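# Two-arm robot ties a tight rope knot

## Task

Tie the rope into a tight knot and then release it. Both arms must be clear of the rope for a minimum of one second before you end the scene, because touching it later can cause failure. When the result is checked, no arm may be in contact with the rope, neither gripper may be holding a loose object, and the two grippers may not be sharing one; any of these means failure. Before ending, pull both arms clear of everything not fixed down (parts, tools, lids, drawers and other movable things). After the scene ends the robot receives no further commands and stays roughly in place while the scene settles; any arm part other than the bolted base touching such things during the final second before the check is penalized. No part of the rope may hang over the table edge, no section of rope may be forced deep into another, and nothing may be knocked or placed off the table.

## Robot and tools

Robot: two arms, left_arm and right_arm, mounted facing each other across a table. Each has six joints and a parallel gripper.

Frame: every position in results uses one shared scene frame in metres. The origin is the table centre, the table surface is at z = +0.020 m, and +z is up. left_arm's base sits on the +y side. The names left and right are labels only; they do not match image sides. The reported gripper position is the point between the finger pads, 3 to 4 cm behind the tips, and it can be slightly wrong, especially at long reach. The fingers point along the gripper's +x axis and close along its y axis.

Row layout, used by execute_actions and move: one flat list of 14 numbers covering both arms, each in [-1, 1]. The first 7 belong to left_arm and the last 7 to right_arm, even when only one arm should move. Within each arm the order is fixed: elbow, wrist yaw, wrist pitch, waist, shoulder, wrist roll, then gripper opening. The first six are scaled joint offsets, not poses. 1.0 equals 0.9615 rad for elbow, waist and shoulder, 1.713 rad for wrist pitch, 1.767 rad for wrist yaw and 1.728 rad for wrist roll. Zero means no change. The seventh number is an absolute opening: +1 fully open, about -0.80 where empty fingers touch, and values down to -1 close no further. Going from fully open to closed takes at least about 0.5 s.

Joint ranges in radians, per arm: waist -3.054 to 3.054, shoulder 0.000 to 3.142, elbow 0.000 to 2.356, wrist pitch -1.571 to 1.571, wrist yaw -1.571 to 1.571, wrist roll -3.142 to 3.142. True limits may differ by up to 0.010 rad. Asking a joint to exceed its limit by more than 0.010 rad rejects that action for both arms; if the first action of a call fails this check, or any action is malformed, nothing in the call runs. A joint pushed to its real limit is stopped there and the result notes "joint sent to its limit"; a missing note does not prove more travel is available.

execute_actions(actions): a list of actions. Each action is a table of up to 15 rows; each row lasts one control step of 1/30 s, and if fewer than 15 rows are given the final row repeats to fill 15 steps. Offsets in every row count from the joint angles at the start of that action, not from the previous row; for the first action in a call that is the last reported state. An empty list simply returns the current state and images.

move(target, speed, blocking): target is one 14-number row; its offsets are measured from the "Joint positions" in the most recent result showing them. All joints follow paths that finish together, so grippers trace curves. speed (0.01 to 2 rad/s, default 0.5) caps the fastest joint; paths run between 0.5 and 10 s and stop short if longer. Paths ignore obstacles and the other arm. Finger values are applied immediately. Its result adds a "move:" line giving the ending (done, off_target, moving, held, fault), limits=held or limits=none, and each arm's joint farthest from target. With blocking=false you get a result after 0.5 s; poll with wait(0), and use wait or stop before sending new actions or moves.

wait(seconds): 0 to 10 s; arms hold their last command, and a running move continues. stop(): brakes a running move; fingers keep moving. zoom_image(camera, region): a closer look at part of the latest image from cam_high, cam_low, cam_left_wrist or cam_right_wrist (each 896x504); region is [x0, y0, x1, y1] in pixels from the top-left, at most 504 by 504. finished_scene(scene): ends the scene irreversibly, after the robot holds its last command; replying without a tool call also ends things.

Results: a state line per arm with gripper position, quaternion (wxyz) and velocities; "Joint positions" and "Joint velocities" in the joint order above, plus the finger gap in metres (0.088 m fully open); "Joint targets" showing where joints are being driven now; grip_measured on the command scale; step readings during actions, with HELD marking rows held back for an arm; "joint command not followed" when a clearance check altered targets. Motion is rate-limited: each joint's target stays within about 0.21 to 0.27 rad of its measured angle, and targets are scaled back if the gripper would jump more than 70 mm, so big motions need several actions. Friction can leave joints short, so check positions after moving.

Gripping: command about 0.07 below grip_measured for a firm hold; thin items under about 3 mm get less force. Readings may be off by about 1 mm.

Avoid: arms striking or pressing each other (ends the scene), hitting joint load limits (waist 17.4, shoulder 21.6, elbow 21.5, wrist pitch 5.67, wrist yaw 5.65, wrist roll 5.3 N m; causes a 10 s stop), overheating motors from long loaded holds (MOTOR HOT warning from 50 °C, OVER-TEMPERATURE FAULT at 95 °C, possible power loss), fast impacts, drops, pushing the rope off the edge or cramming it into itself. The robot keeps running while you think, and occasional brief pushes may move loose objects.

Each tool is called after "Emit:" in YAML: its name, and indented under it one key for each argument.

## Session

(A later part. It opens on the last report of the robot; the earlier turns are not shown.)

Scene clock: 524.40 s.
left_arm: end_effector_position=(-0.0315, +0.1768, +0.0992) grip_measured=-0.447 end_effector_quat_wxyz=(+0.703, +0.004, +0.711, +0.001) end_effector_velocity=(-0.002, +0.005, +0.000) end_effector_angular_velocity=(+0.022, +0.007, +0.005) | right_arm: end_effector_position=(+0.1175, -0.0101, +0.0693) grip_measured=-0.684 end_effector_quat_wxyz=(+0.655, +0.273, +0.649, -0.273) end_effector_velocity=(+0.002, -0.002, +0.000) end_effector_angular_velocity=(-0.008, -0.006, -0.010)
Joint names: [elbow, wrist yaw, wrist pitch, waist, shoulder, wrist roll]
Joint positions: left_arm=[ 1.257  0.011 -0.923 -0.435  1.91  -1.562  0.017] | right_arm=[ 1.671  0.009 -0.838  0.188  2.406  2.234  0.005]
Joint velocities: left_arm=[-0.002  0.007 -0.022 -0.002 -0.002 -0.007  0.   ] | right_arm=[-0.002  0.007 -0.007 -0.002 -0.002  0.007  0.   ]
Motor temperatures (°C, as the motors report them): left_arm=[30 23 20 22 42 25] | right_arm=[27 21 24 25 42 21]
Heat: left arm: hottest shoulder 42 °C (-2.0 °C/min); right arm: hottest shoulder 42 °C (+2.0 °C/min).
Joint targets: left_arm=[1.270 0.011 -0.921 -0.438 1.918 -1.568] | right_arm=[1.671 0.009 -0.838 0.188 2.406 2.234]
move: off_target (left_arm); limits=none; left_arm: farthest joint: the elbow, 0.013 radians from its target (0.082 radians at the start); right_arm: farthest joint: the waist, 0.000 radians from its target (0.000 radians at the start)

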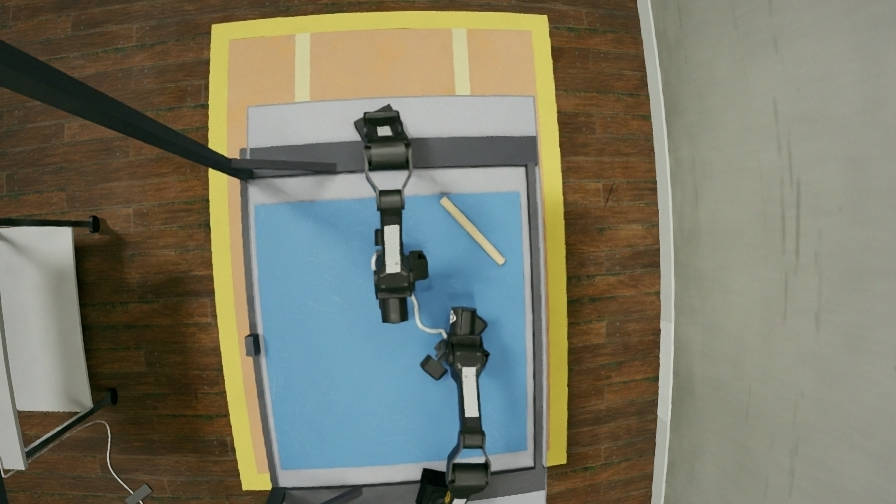

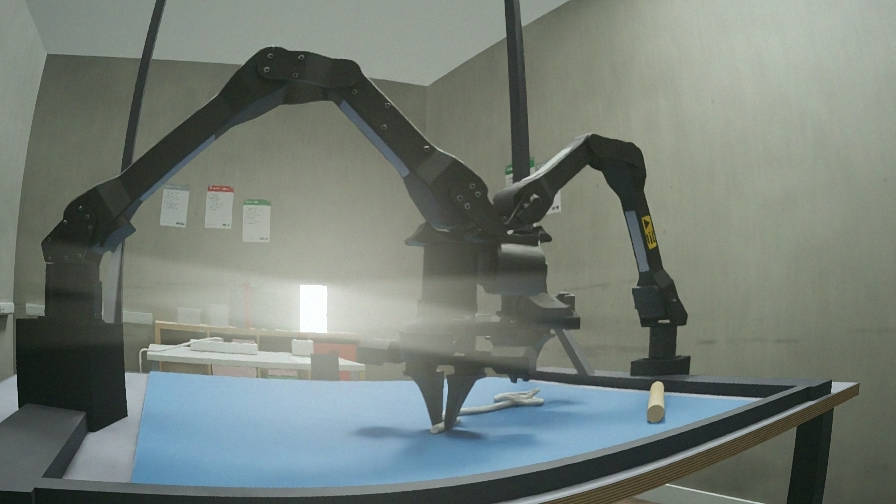

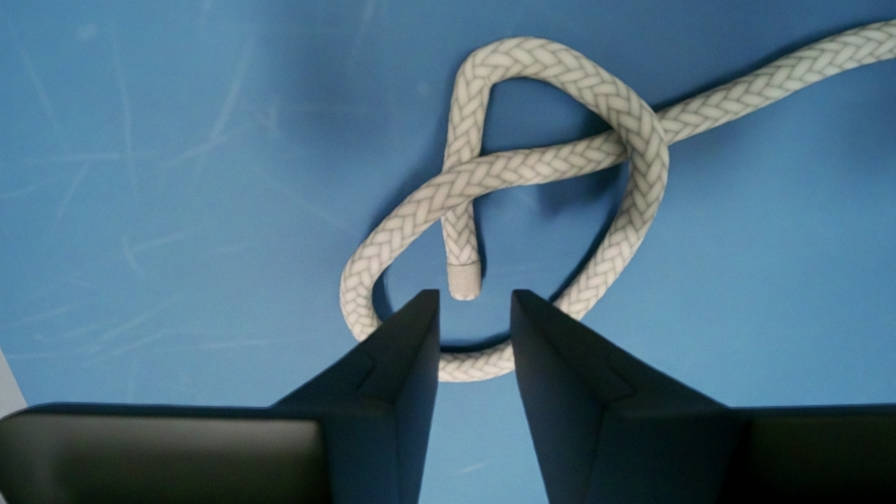

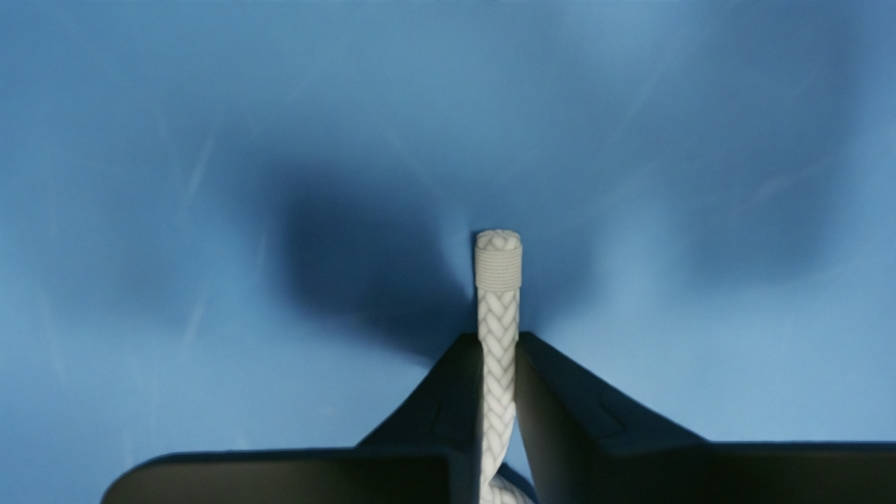

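Emit:
execute_actions:
  actions:
    - [[-0.033,0,0.004,0.009,-0.031,0,-0.45,0,0,0,0,0,0,-0.72]]
    - [[-0.046,0,0.037,0,0.037,0,-0.45,0,0,0,0,0,0,-0.72]]
    - [[-0.046,0,0.037,0,0.037,0,-0.45,0,0,0,0,0,0,-0.72]]
    - [[0,0,0,0,0,0,-0.45,0,0,0,0,0,0,-0.72]]

Scene clock: 535.73 s.
left_arm: end_effector_position=(-0.0296, +0.1824, +0.0678) grip_measured=-0.447 end_effector_quat_wxyz=(+0.703, +0.002, +0.711, +0.003) end_effector_velocity=(+0.002, +0.005, +0.000) end_effector_angular_velocity=(+0.022, -0.022, +0.019) | right_arm: end_effector_position=(+0.1175, -0.0101, +0.0693) grip_measured=-0.684 end_effector_quat_wxyz=(+0.655, +0.273, +0.649, -0.273) end_effector_velocity=(-0.002, -0.002, +0.000) end_effector_angular_velocity=(-0.007, +0.008, +0.024)
Joint names: [elbow, wrist yaw, wrist pitch, waist, shoulder, wrist roll]
Joint positions: left_arm=[ 1.169  0.011 -0.8   -0.429  1.947 -1.562  0.017] | right_arm=[ 1.671  0.009 -0.838  0.188  2.406  2.234  0.005]
Joint velocities: left_arm=[-0.002 -0.022 -0.022 -0.002 -0.002 -0.022 -0.   ] | right_arm=[-0.002 -0.007 -0.007  0.002 -0.002 -0.022  0.   ]
Motor temperatures (°C, as the motors report them): left_arm=[31 23 20 22 41 25] | right_arm=[27 21 24 25 42 21]
Heat: left arm: hottest shoulder 41 °C (-2.0 °C/min); right arm: hottest shoulder 42 °C (+1.0 °C/min).
Joint targets: left_arm=[1.169 0.011 -0.800 -0.429 1.947 -1.562] | right_arm=[1.671 0.009 -0.838 0.188 2.406 2.234]
Step readings (joint positions; steps 1 to 15: 1st action; 16 to 30: 2nd action; 31 to 45: 3rd action; 46 to 60: 4th action):
0: left_arm=[1.257 0.011 -0.923 -0.435 1.910 -1.562] | right_arm=[1.671 0.009 -0.838 0.188 2.406 2.234]
1: left_arm=[1.257 0.011 -0.923 -0.435 1.910 -1.562] | right_arm=[1.671 0.009 -0.838 0.188 2.406 2.234]
2: left_arm=[1.254 0.011 -0.920 -0.435 1.908 -1.562] | right_arm=[1.671 0.009 -0.838 0.188 2.406 2.234]
4: left_arm=[1.248 0.011 -0.920 -0.433 1.902 -1.562] | right_arm=[1.671 0.009 -0.838 0.188 2.406 2.234]
8: left_arm=[1.240 0.011 -0.920 -0.430 1.894 -1.562] | right_arm=[1.671 0.009 -0.838 0.188 2.406 2.234]
15: left_arm=[1.237 0.011 -0.919 -0.429 1.891 -1.562] | right_arm=[1.671 0.009 -0.838 0.188 2.406 2.234]
16: left_arm=[1.232 0.011 -0.911 -0.429 1.892 -1.562] | right_arm=[1.671 0.009 -0.838 0.188 2.406 2.234]
17: left_arm=[1.226 0.011 -0.895 -0.429 1.893 -1.562] | right_arm=[1.671 0.009 -0.838 0.188 2.406 2.234]
19: left_arm=[1.217 0.011 -0.878 -0.429 1.902 -1.562] | right_arm=[1.671 0.009 -0.838 0.188 2.406 2.234]
23: left_arm=[1.204 0.011 -0.866 -0.429 1.918 -1.562] | right_arm=[1.671 0.009 -0.838 0.188 2.406 2.234]
30: left_arm=[1.203 0.011 -0.859 -0.429 1.919 -1.562] | right_arm=[1.671 0.009 -0.838 0.188 2.406 2.234]
31: left_arm=[1.198 0.011 -0.851 -0.429 1.921 -1.562] | right_arm=[1.671 0.009 -0.838 0.188 2.406 2.234]
32: left_arm=[1.193 0.011 -0.834 -0.429 1.923 -1.562] | right_arm=[1.671 0.009 -0.838 0.188 2.406 2.234]
34: left_arm=[1.183 0.011 -0.818 -0.429 1.934 -1.562] | right_arm=[1.671 0.009 -0.838 0.188 2.406 2.234]
38: left_arm=[1.170 0.011 -0.805 -0.429 1.947 -1.562] | right_arm=[1.671 0.009 -0.838 0.188 2.406 2.234]
45: left_arm=[1.169 0.011 -0.800 -0.429 1.947 -1.562] | right_arm=[1.671 0.009 -0.838 0.188 2.406 2.234]
46: left_arm=[1.169 0.011 -0.800 -0.429 1.947 -1.562] | right_arm=[1.671 0.009 -0.838 0.188 2.406 2.234]
47: left_arm=[1.169 0.011 -0.800 -0.429 1.947 -1.562] | right_arm=[1.671 0.009 -0.838 0.188 2.406 2.234]
49: left_arm=[1.169 0.011 -0.800 -0.429 1.947 -1.562] | right_arm=[1.671 0.009 -0.838 0.188 2.406 2.234]
53: left_arm=[1.169 0.011 -0.800 -0.429 1.947 -1.562] | right_arm=[1.671 0.009 -0.838 0.188 2.406 2.234]
60: Joint positions above

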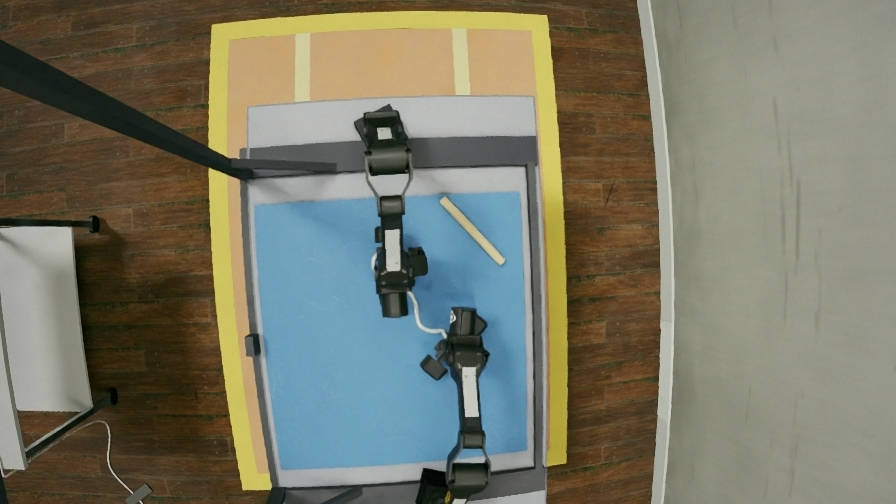

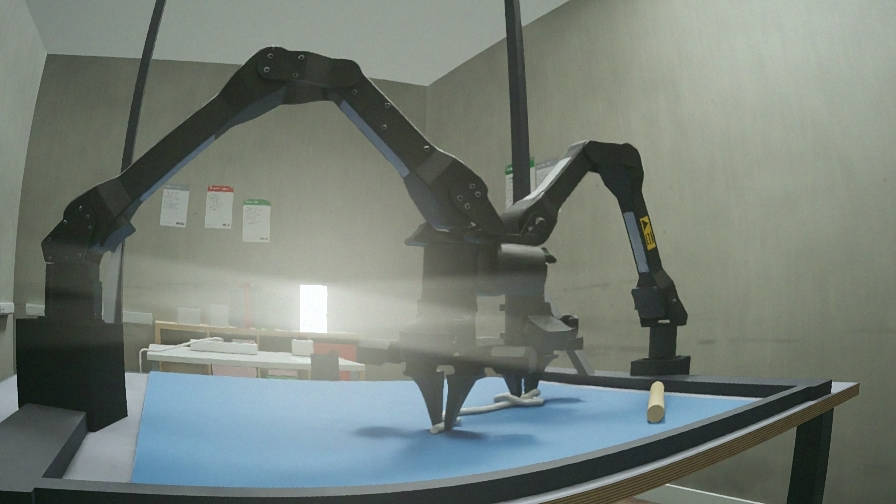

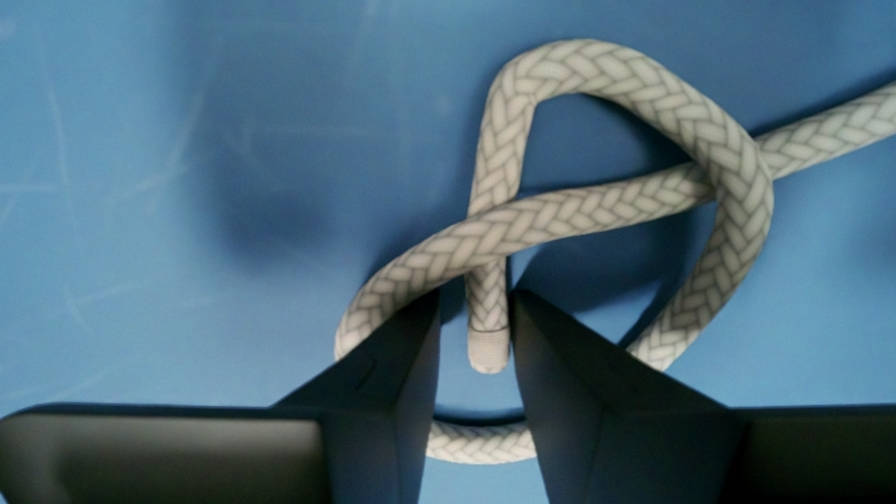

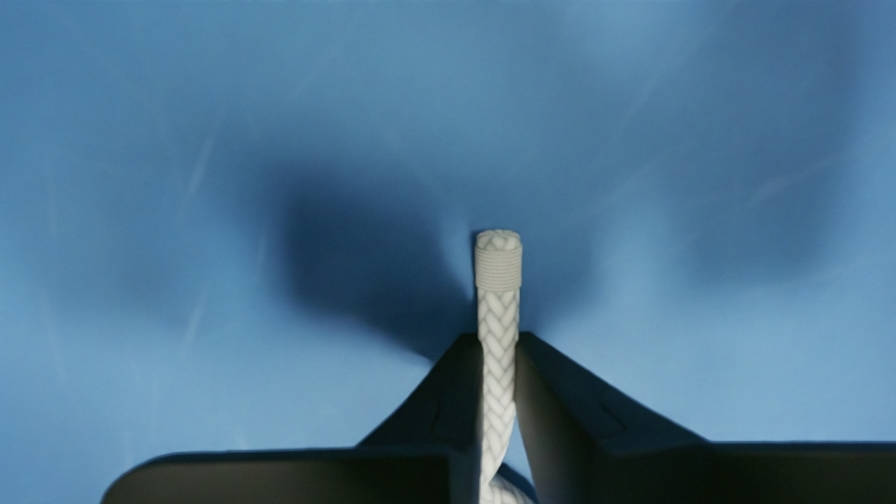

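Emit:
execute_actions:
  actions:
    - [[0,0,0,0,0,0,-0.72,0,0,0,0,0,0,-0.72]]
    - [[0.046,0,-0.037,0,-0.037,0,-0.72,0,0,0,0,0,0,-0.72]]
    - [[0.046,0,-0.037,0,-0.037,0,-0.72,0,0,0,0,0,0,-0.72]]
    - [[0,0,0,0,0,0,-0.72,0,0,0,0,0,0,-0.72]]

Scene clock: 542.07 s.
left_arm: end_effector_position=(-0.0296, +0.1822, +0.0993) grip_measured=-0.680 end_effector_quat_wxyz=(+0.703, +0.002, +0.711, +0.004) end_effector_velocity=(+0.001, -0.003, +0.001) end_effector_angular_velocity=(-0.012, -0.022, -0.000) | right_arm: end_effector_position=(+0.1175, -0.0101, +0.0693) grip_measured=-0.684 end_effector_quat_wxyz=(+0.655, +0.273, +0.649, -0.273) end_effector_velocity=(+0.000, +0.001, +0.000) end_effector_angular_velocity=(+0.008, +0.006, +0.005)
Joint names: [elbow, wrist yaw, wrist pitch, waist, shoulder, wrist roll]
Joint positions: left_arm=[ 1.234  0.011 -0.92  -0.429  1.893 -1.562  0.006] | right_arm=[ 1.671  0.009 -0.838  0.188  2.406  2.234  0.005]
Joint velocities: left_arm=[ 0.002 -0.022  0.007 -0.007 -0.002 -0.007 -0.   ] | right_arm=[-0.002 -0.007  0.007 -0.002 -0.002 -0.007  0.   ]
Motor temperatures (°C, as the motors report them): left_arm=[31 23 20 22 42 25] | right_arm=[27 21 24 25 43 21]
Heat: left arm: hottest shoulder 42 °C (-1.0 °C/min); right arm: hottest shoulder 43 °C (+2.0 °C/min).
Joint targets: left_arm=[1.234 0.011 -0.920 -0.429 1.893 -1.562] | right_arm=[1.671 0.009 -0.838 0.188 2.406 2.234]
Step readings (joint positions; steps 1 to 15: 1st action; 16 to 30: 2nd action; 31 to 45: 3rd action; 46 to 60: 4th action):
0: left_arm=[1.169 0.011 -0.800 -0.429 1.947 -1.562] | right_arm=[1.671 0.009 -0.838 0.188 2.406 2.234]
1: left_arm=[1.169 0.011 -0.800 -0.429 1.947 -1.562] | right_arm=[1.671 0.009 -0.838 0.188 2.406 2.234]
2: left_arm=[1.169 0.011 -0.800 -0.429 1.947 -1.562] | right_arm=[1.671 0.009 -0.838 0.188 2.406 2.234]
4: left_arm=[1.169 0.011 -0.800 -0.429 1.947 -1.562] | right_arm=[1.671 0.009 -0.838 0.188 2.406 2.234]
8: left_arm=[1.169 0.011 -0.800 -0.429 1.947 -1.562] | right_arm=[1.671 0.009 -0.838 0.188 2.406 2.234]
15: left_arm=[1.169 0.011 -0.800 -0.429 1.947 -1.562] | right_arm=[1.671 0.009 -0.838 0.188 2.406 2.234]
16: left_arm=[1.172 0.011 -0.806 -0.429 1.945 -1.562] | right_arm=[1.671 0.009 -0.838 0.188 2.406 2.234]
17: left_arm=[1.177 0.011 -0.822 -0.429 1.944 -1.562] | right_arm=[1.671 0.009 -0.838 0.188 2.406 2.234]
19: left_arm=[1.185 0.011 -0.841 -0.429 1.935 -1.562] | right_arm=[1.671 0.009 -0.838 0.188 2.406 2.234]
23: left_arm=[1.199 0.011 -0.854 -0.429 1.922 -1.562] | right_arm=[1.671 0.009 -0.838 0.188 2.406 2.234]
30: left_arm=[1.201 0.011 -0.860 -0.429 1.920 -1.562] | right_arm=[1.671 0.009 -0.838 0.188 2.406 2.234]
31: left_arm=[1.205 0.011 -0.868 -0.429 1.918 -1.562] | right_arm=[1.671 0.009 -0.838 0.188 2.406 2.234]
32: left_arm=[1.210 0.011 -0.885 -0.429 1.917 -1.562] | right_arm=[1.671 0.009 -0.838 0.188 2.406 2.234]
34: left_arm=[1.219 0.011 -0.901 -0.429 1.907 -1.562] | right_arm=[1.671 0.009 -0.838 0.188 2.406 2.234]
38: left_arm=[1.233 0.011 -0.914 -0.429 1.894 -1.562] | right_arm=[1.671 0.009 -0.838 0.188 2.406 2.234]
45: left_arm=[1.234 0.011 -0.920 -0.429 1.893 -1.562] | right_arm=[1.671 0.009 -0.838 0.188 2.406 2.234]
46: left_arm=[1.234 0.011 -0.920 -0.429 1.893 -1.562] | right_arm=[1.671 0.009 -0.838 0.188 2.406 2.234]
47: left_arm=[1.234 0.011 -0.920 -0.429 1.893 -1.562] | right_arm=[1.671 0.009 -0.838 0.188 2.406 2.234]
49: left_arm=[1.234 0.011 -0.920 -0.429 1.893 -1.562] | right_arm=[1.671 0.009 -0.838 0.188 2.406 2.234]
53: left_arm=[1.234 0.011 -0.920 -0.429 1.893 -1.562] | right_arm=[1.671 0.009 -0.838 0.188 2.406 2.234]
60: Joint positions above

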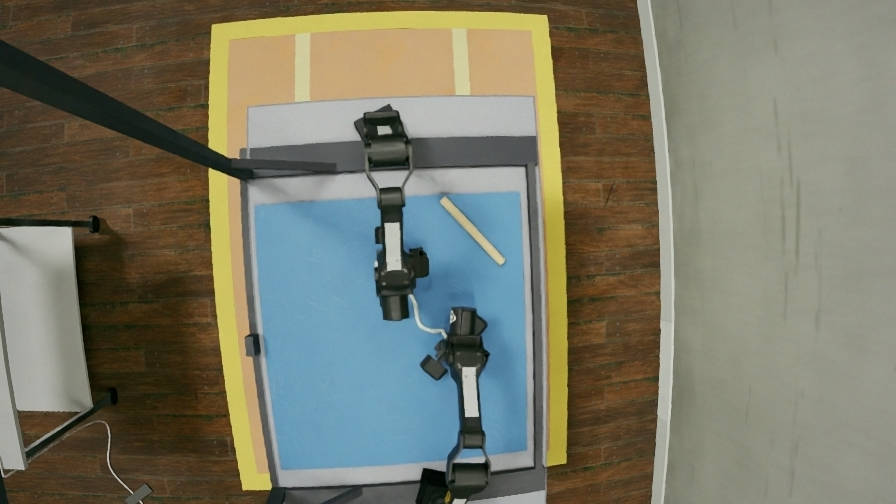

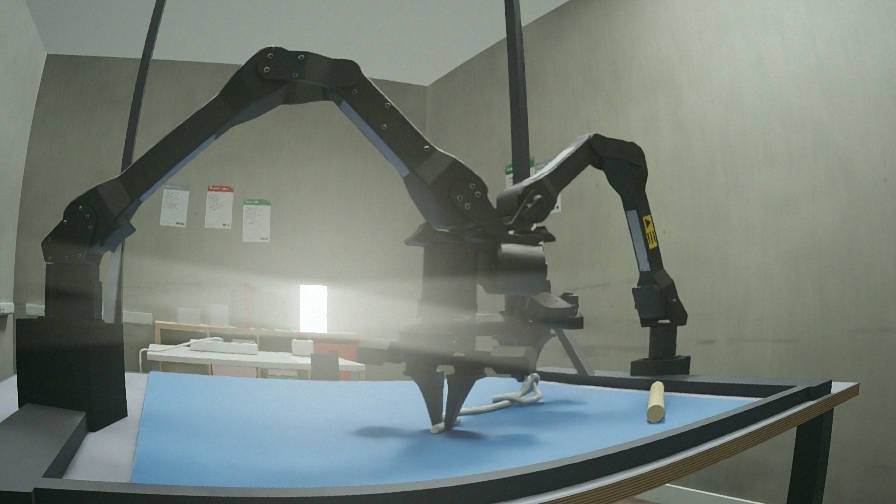

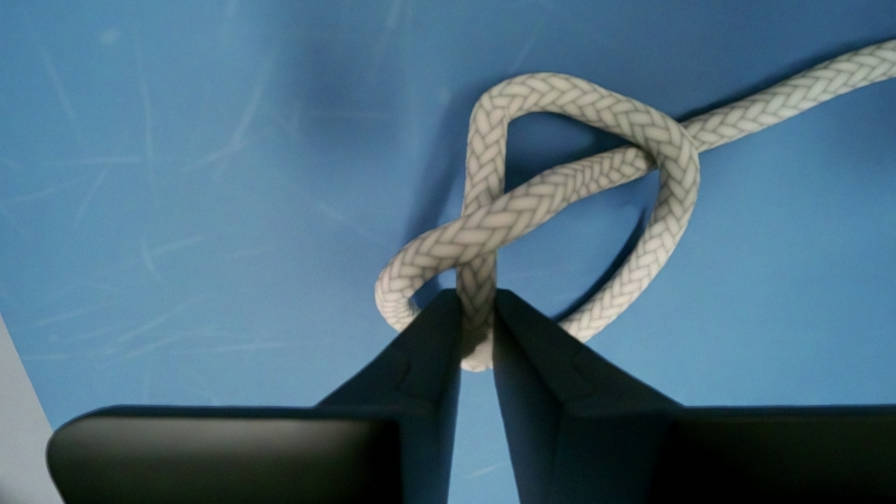

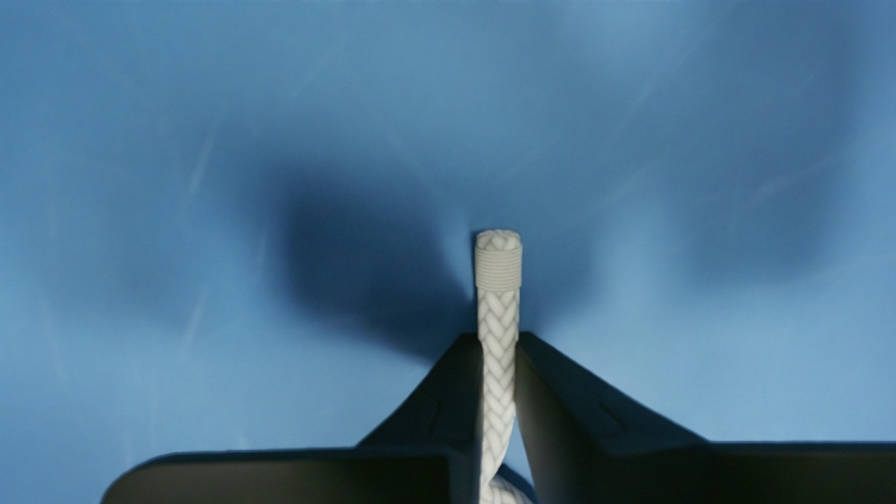

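Emit:
move:
  target: [-0.087,0,0.023,-0.204,-0.054,0.18,-0.72,0,0,0,0,0,0,-0.72]
  speed: 0.25

Scene clock: 552.93 s.
left_arm: end_effector_position=(-0.0911, +0.2005, +0.0956) grip_measured=-0.680 end_effector_quat_wxyz=(+0.681, +0.174, +0.690, -0.173) end_effector_velocity=(+0.003, +0.005, +0.000) end_effector_angular_velocity=(+0.018, -0.026, +0.005) | right_arm: end_effector_position=(+0.1175, -0.0101, +0.0693) grip_measured=-0.684 end_effector_quat_wxyz=(+0.655, +0.273, +0.649, -0.273) end_effector_velocity=(-0.000, -0.003, +0.001) end_effector_angular_velocity=(-0.006, +0.008, +0.005)
Joint names: [elbow, wrist yaw, wrist pitch, waist, shoulder, wrist roll]
Joint positions: left_arm=[ 1.161  0.011 -0.883 -0.622  1.851 -1.258  0.006] | right_arm=[ 1.671  0.009 -0.838  0.188  2.406  2.234  0.005]
Joint velocities: left_arm=[-0.002 -0.022 -0.022 -0.002 -0.002 -0.007 -0.   ] | right_arm=[-0.007 -0.007 -0.007 -0.002 -0.007 -0.007  0.   ]
Motor temperatures (°C, as the motors report them): left_arm=[30 23 20 22 42 25] | right_arm=[27 21 24 25 43 21]
Heat: left arm: hottest shoulder 42 °C (-1.0 °C/min); right arm: hottest shoulder 43 °C (+2.0 °C/min).
Joint targets: left_arm=[1.150 0.011 -0.880 -0.625 1.841 -1.251] | right_arm=[1.671 0.009 -0.838 0.188 2.406 2.234]
move: off_target (left_arm); limits=none; left_arm: farthest joint: the elbow, 0.011 radians from its target (0.084 radians at the start); right_arm: farthest joint: the waist, 0.000 radians from its target (0.000 radians at the start)

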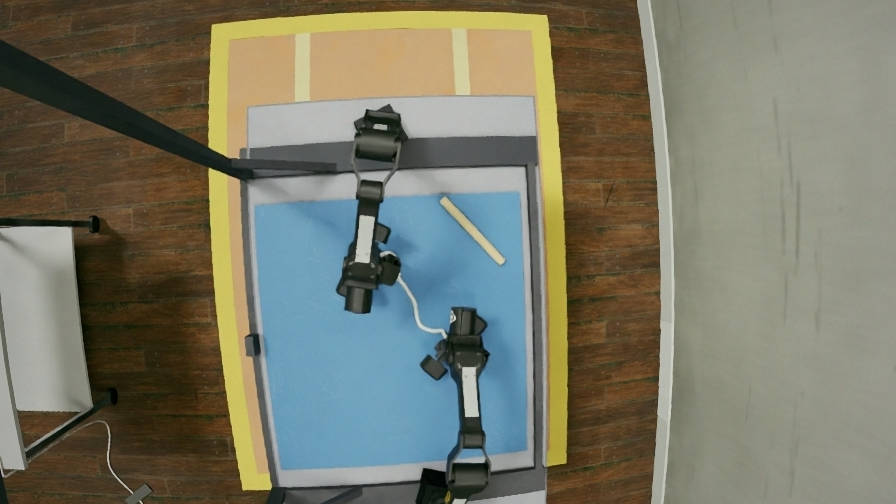

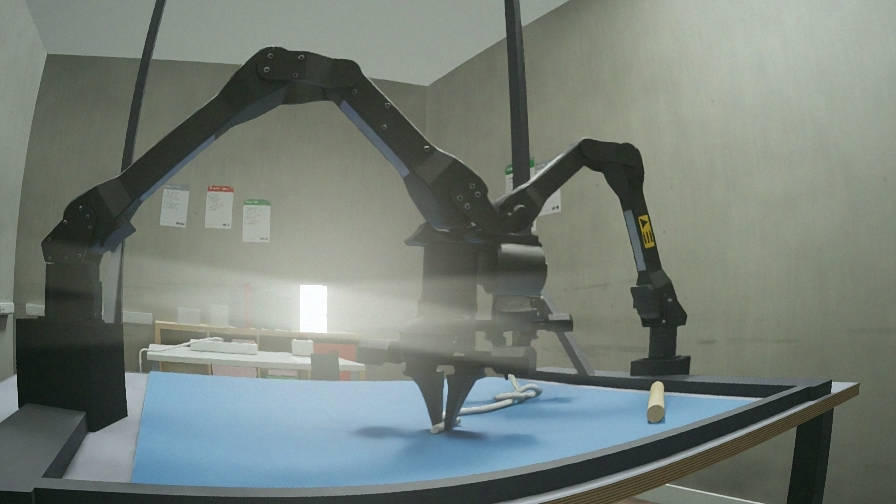

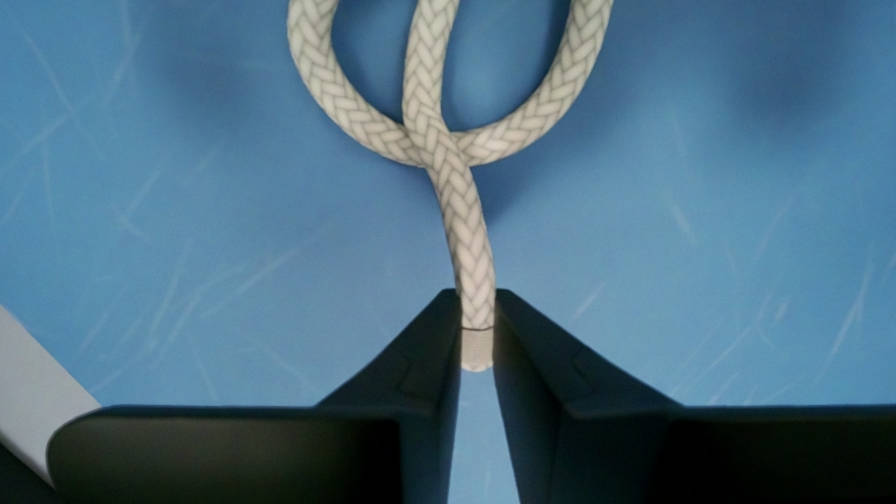

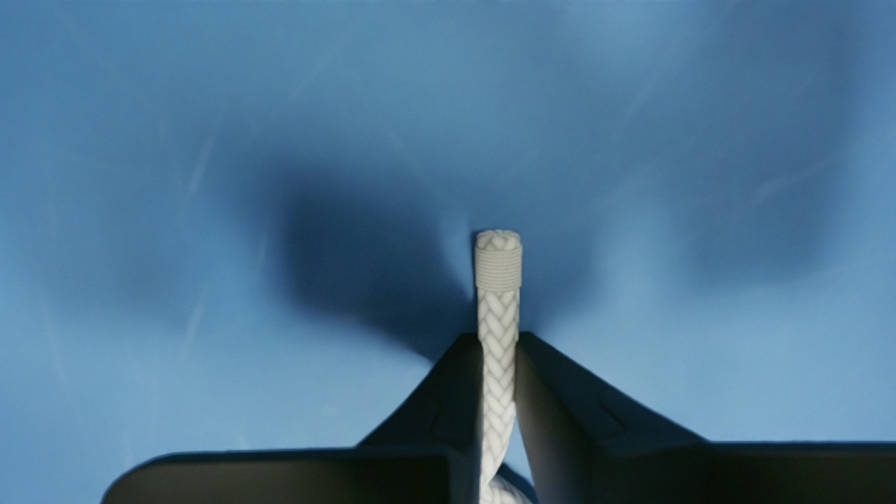

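Emit:
move:
  target: [-0.211,0,0.068,-0.216,-0.092,0.047,-0.72,-0.182,0,0.042,-0.115,-0.108,-0.065,-0.72]
  speed: 0.15

Scene clock: 565.80 s.
left_arm: end_effector_position=(-0.1408, +0.2505, +0.0757) grip_measured=-0.680 end_effector_quat_wxyz=(+0.651, +0.268, +0.659, -0.267) end_effector_velocity=(+0.002, +0.003, +0.000) end_effector_angular_velocity=(+0.004, -0.010, +0.005) | right_arm: end_effector_position=(+0.1554, -0.0442, +0.0704) grip_measured=-0.684 end_effector_quat_wxyz=(+0.654, +0.271, +0.652, -0.273) end_effector_velocity=(+0.001, -0.004, -0.001) end_effector_angular_velocity=(-0.010, +0.010, -0.000)
Joint names: [elbow, wrist yaw, wrist pitch, waist, shoulder, wrist roll]
Joint positions: left_arm=[ 0.969  0.011 -0.769 -0.827  1.772 -1.183  0.006] | right_arm=[ 1.507  0.003 -0.767  0.084  2.315  2.125  0.005]
Joint velocities: left_arm=[-0.007 -0.007 -0.007 -0.002 -0.007 -0.007  0.   ] | right_arm=[-0.007 -0.007 -0.007 -0.007 -0.002 -0.007  0.   ]
Motor temperatures (°C, as the motors report them): left_arm=[30 23 20 22 43 25] | right_arm=[27 21 24 25 43 21]
Heat: left arm: hottest shoulder 43 °C (-1.0 °C/min); right arm: hottest shoulder 43 °C (+1.0 °C/min).
Joint targets: left_arm=[0.959 0.011 -0.767 -0.830 1.763 -1.176] | right_arm=[1.496 0.009 -0.765 0.078 2.302 2.122]
move: off_target (left_arm, right_arm); limits=none; left_arm: farthest joint: the elbow, 0.011 radians from its target (0.203 radians at the start); right_arm: farthest joint: the shoulder, 0.013 radians from its target (0.104 radians at the start)

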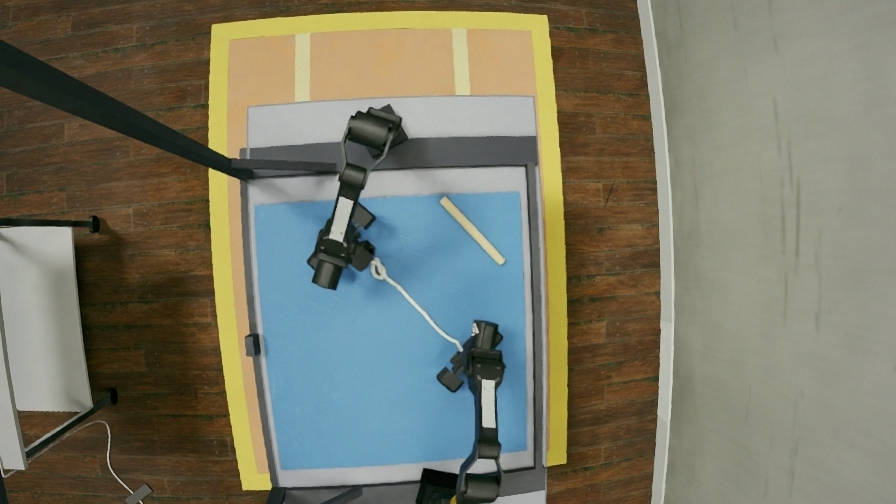

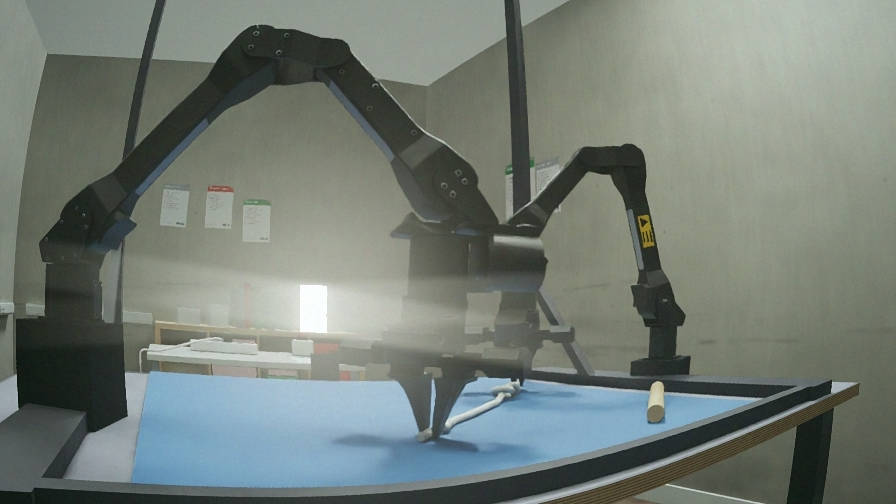

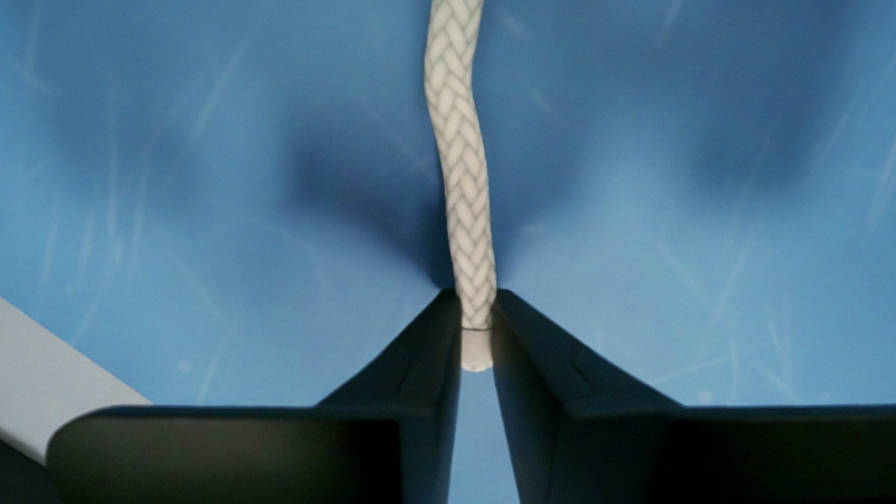

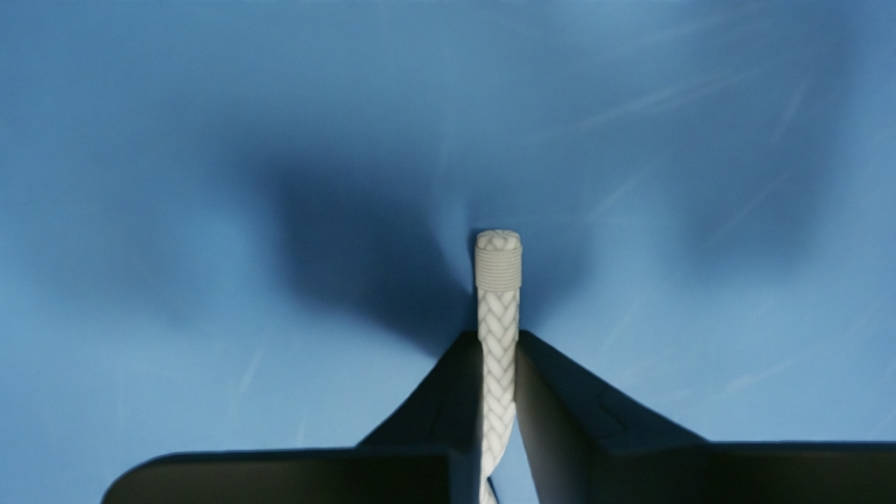

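Emit:
move:
  target: [0,0,0,0,0,0,-0.72,-0.181,0,0.043,-0.123,-0.109,-0.067,-0.72]
  speed: 0.12

Emit:
zoom_image:
  camera: "cam_high"
  region: [330,220,510,380]

Scene clock: 571.67 s.
left_arm: end_effector_position=(-0.1387, +0.2494, +0.0758) grip_measured=-0.680 end_effector_quat_wxyz=(+0.654, +0.266, +0.657, -0.266) end_effector_velocity=(-0.001, +0.003, +0.000) end_effector_angular_velocity=(+0.010, +0.004, +0.005) | right_arm: end_effector_position=(+0.1866, -0.0820, +0.0711) grip_measured=-0.684 end_effector_quat_wxyz=(+0.652, +0.270, +0.656, -0.269) end_effector_velocity=(+0.001, -0.003, +0.000) end_effector_angular_velocity=(-0.009, -0.004, +0.005)
Joint names: [elbow, wrist yaw, wrist pitch, waist, shoulder, wrist roll]
Joint positions: left_arm=[ 0.969  0.005 -0.768 -0.822  1.771 -1.183  0.006] | right_arm=[ 1.346 -0.006 -0.691 -0.022  2.224  2.013  0.005]
Joint velocities: left_arm=[-0.002  0.007 -0.007 -0.002 -0.002 -0.007 -0.   ] | right_arm=[-0.002  0.007 -0.007 -0.002 -0.002 -0.007 -0.   ]
Motor temperatures (°C, as the motors report them): left_arm=[30 23 20 22 42 25] | right_arm=[27 21 24 25 44 21]
Heat: left arm: hottest shoulder 42 °C (-1.0 °C/min); right arm: hottest shoulder 44 °C (+2.0 °C/min).
Joint targets: left_arm=[0.969 0.011 -0.769 -0.827 1.771 -1.183] | right_arm=[1.333 0.003 -0.693 -0.035 2.210 2.010]
move: off_target (right_arm); limits=none; left_arm: farthest joint: the wrist yaw, 0.006 radians from its target (0.000 radians at the start); right_arm: farthest joint: the shoulder, 0.014 radians from its target (0.105 radians at the start)

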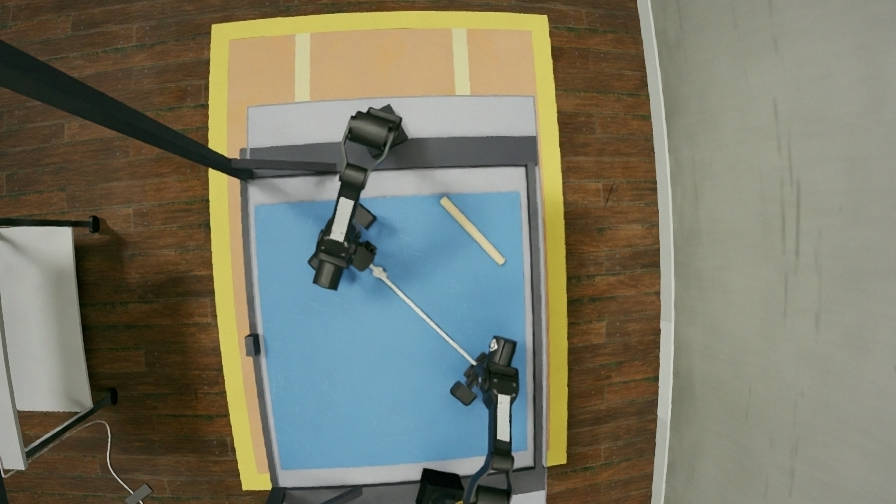

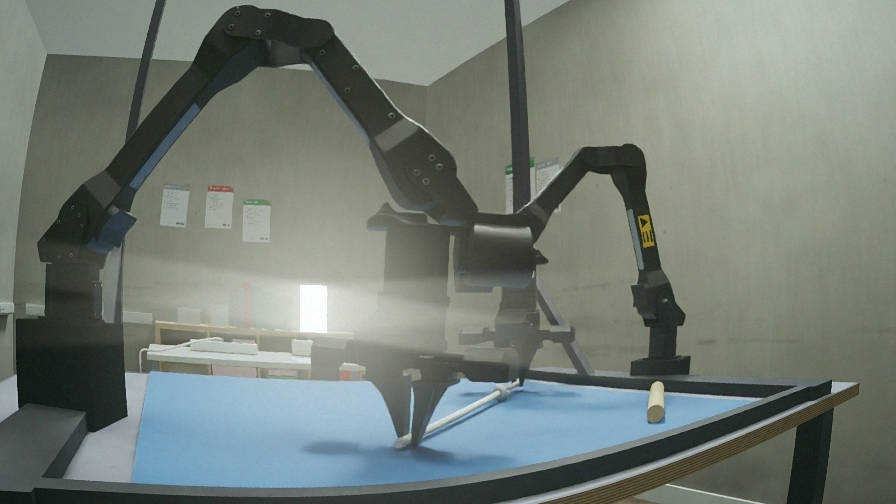

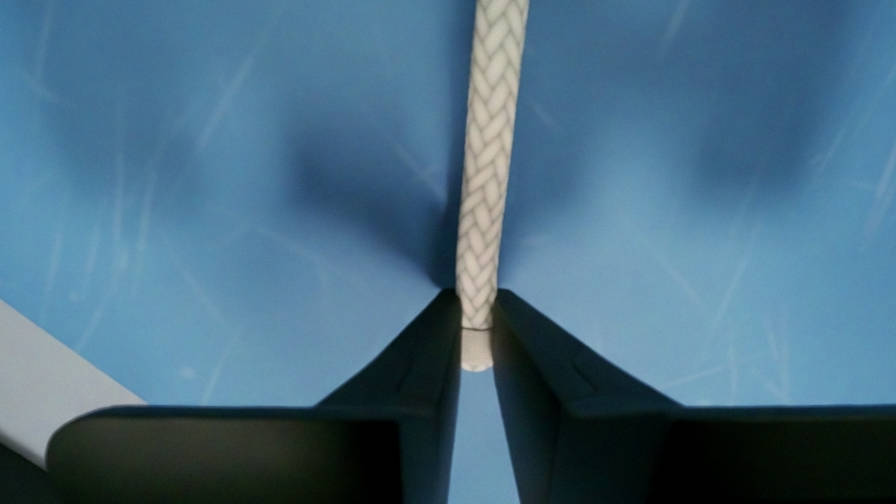

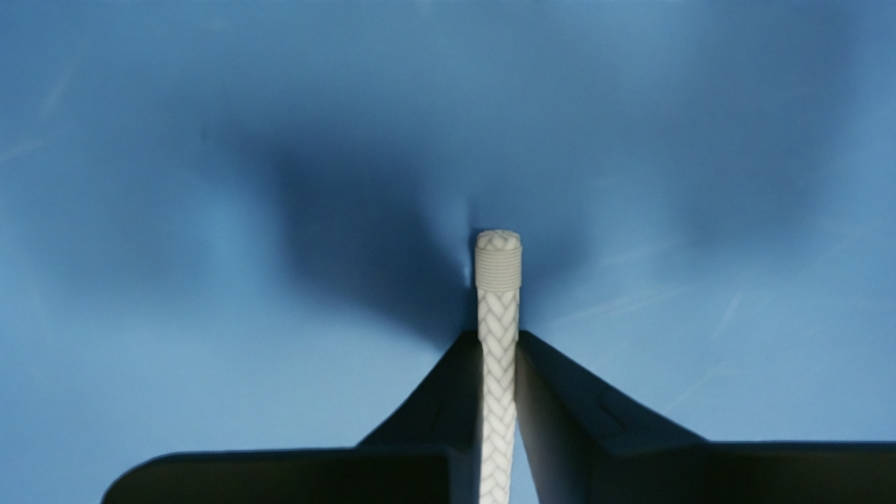

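Region (330, 220, 510, 380) of cam_high's 896x504 image, scaled by 2.800, with more detail than that image has.

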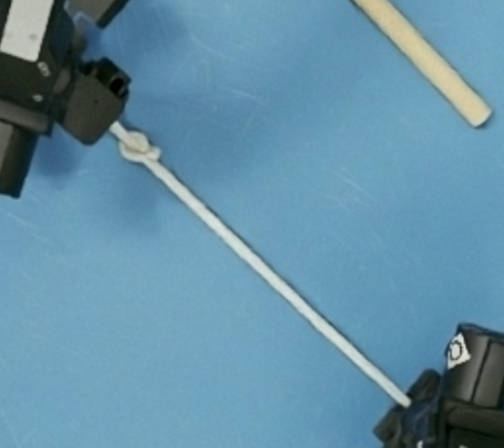

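Emit:
move:
  target: [0,0.003,0,-0.008,0,0,-0.76,-0.045,0.005,0.01,-0.04,-0.032,0,-0.76]
  speed: 0.05

Emit:
zoom_image:
  camera: "cam_high"
  region: [340,230,430,310]

Scene clock: 577.60 s.
left_arm: end_effector_position=(-0.1368, +0.2477, +0.0758) grip_measured=-0.680 end_effector_quat_wxyz=(+0.658, +0.263, +0.654, -0.266) end_effector_velocity=(+0.001, +0.001, -0.000) end_effector_angular_velocity=(+0.004, -0.010, -0.010) | right_arm: end_effector_position=(+0.1912, -0.0869, +0.0719) grip_measured=-0.684 end_effector_quat_wxyz=(+0.646, +0.280, +0.657, -0.271) end_effector_velocity=(-0.003, -0.001, +0.000) end_effector_angular_velocity=(+0.001, +0.023, -0.009)
Joint names: [elbow, wrist yaw, wrist pitch, waist, shoulder, wrist roll]
Joint positions: left_arm=[ 0.969 -0.006 -0.764 -0.819  1.771 -1.183  0.006] | right_arm=[ 1.317 -0.015 -0.669 -0.041  2.206  2.013  0.005]
Joint velocities: left_arm=[ 0.002 -0.007 -0.007 -0.002  0.002  0.007 -0.   ] | right_arm=[-0.002 -0.022 -0.007 -0.002 -0.002  0.007 -0.   ]
Motor temperatures (°C, as the motors report them): left_arm=[30 23 20 22 42 25] | right_arm=[27 21 24 25 44 21]
Heat: left arm: hottest shoulder 42 °C (+0.0 °C/min); right arm: hottest shoulder 44 °C (+2.0 °C/min).
Joint targets: left_arm=[0.969 0.010 -0.768 -0.830 1.771 -1.183] | right_arm=[1.302 0.003 -0.674 -0.060 2.194 2.013]
move: off_target (left_arm, right_arm); limits=none; left_arm: farthest joint: the wrist yaw, 0.016 radians from its target (0.006 radians at the start); right_arm: farthest joint: the waist, 0.019 radians from its target (0.039 radians at the start)

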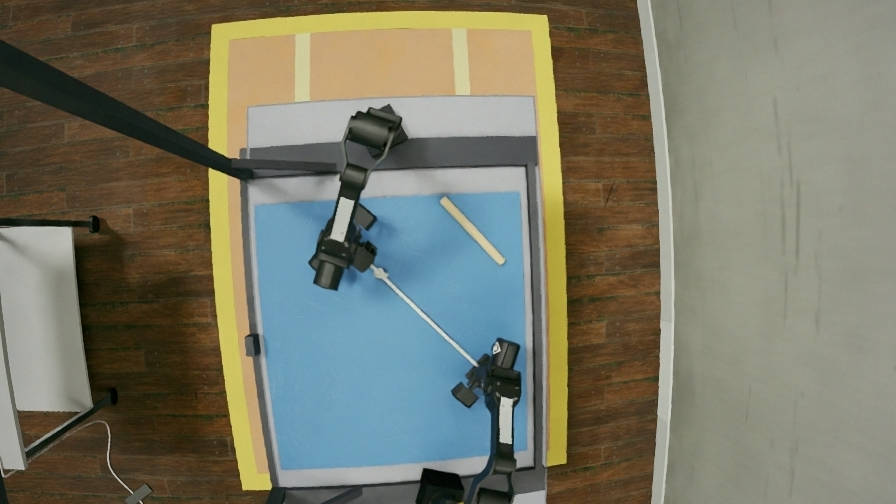

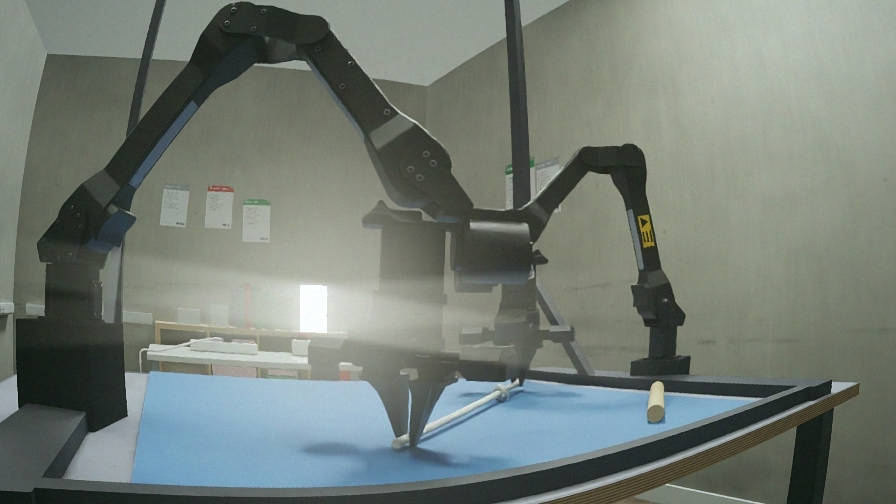

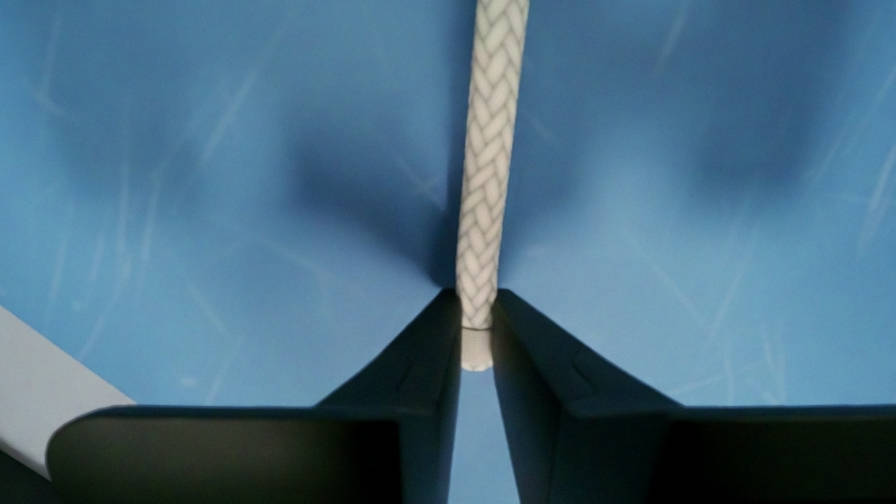

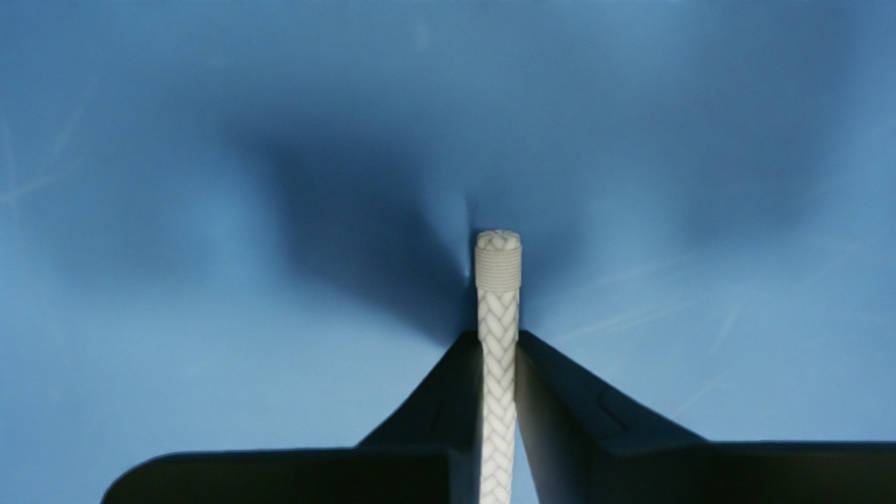

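Region (340, 230, 430, 310) of cam_high's 896x504 image, scaled by 5.600, with more detail than that image has.

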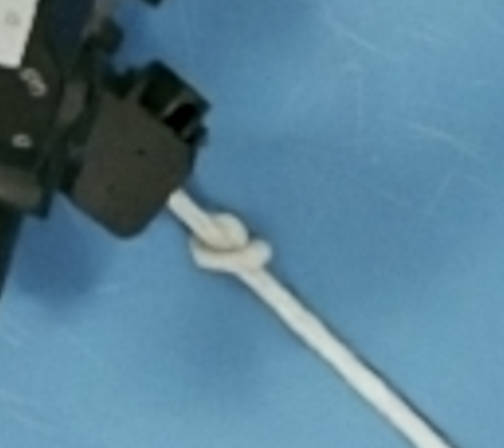

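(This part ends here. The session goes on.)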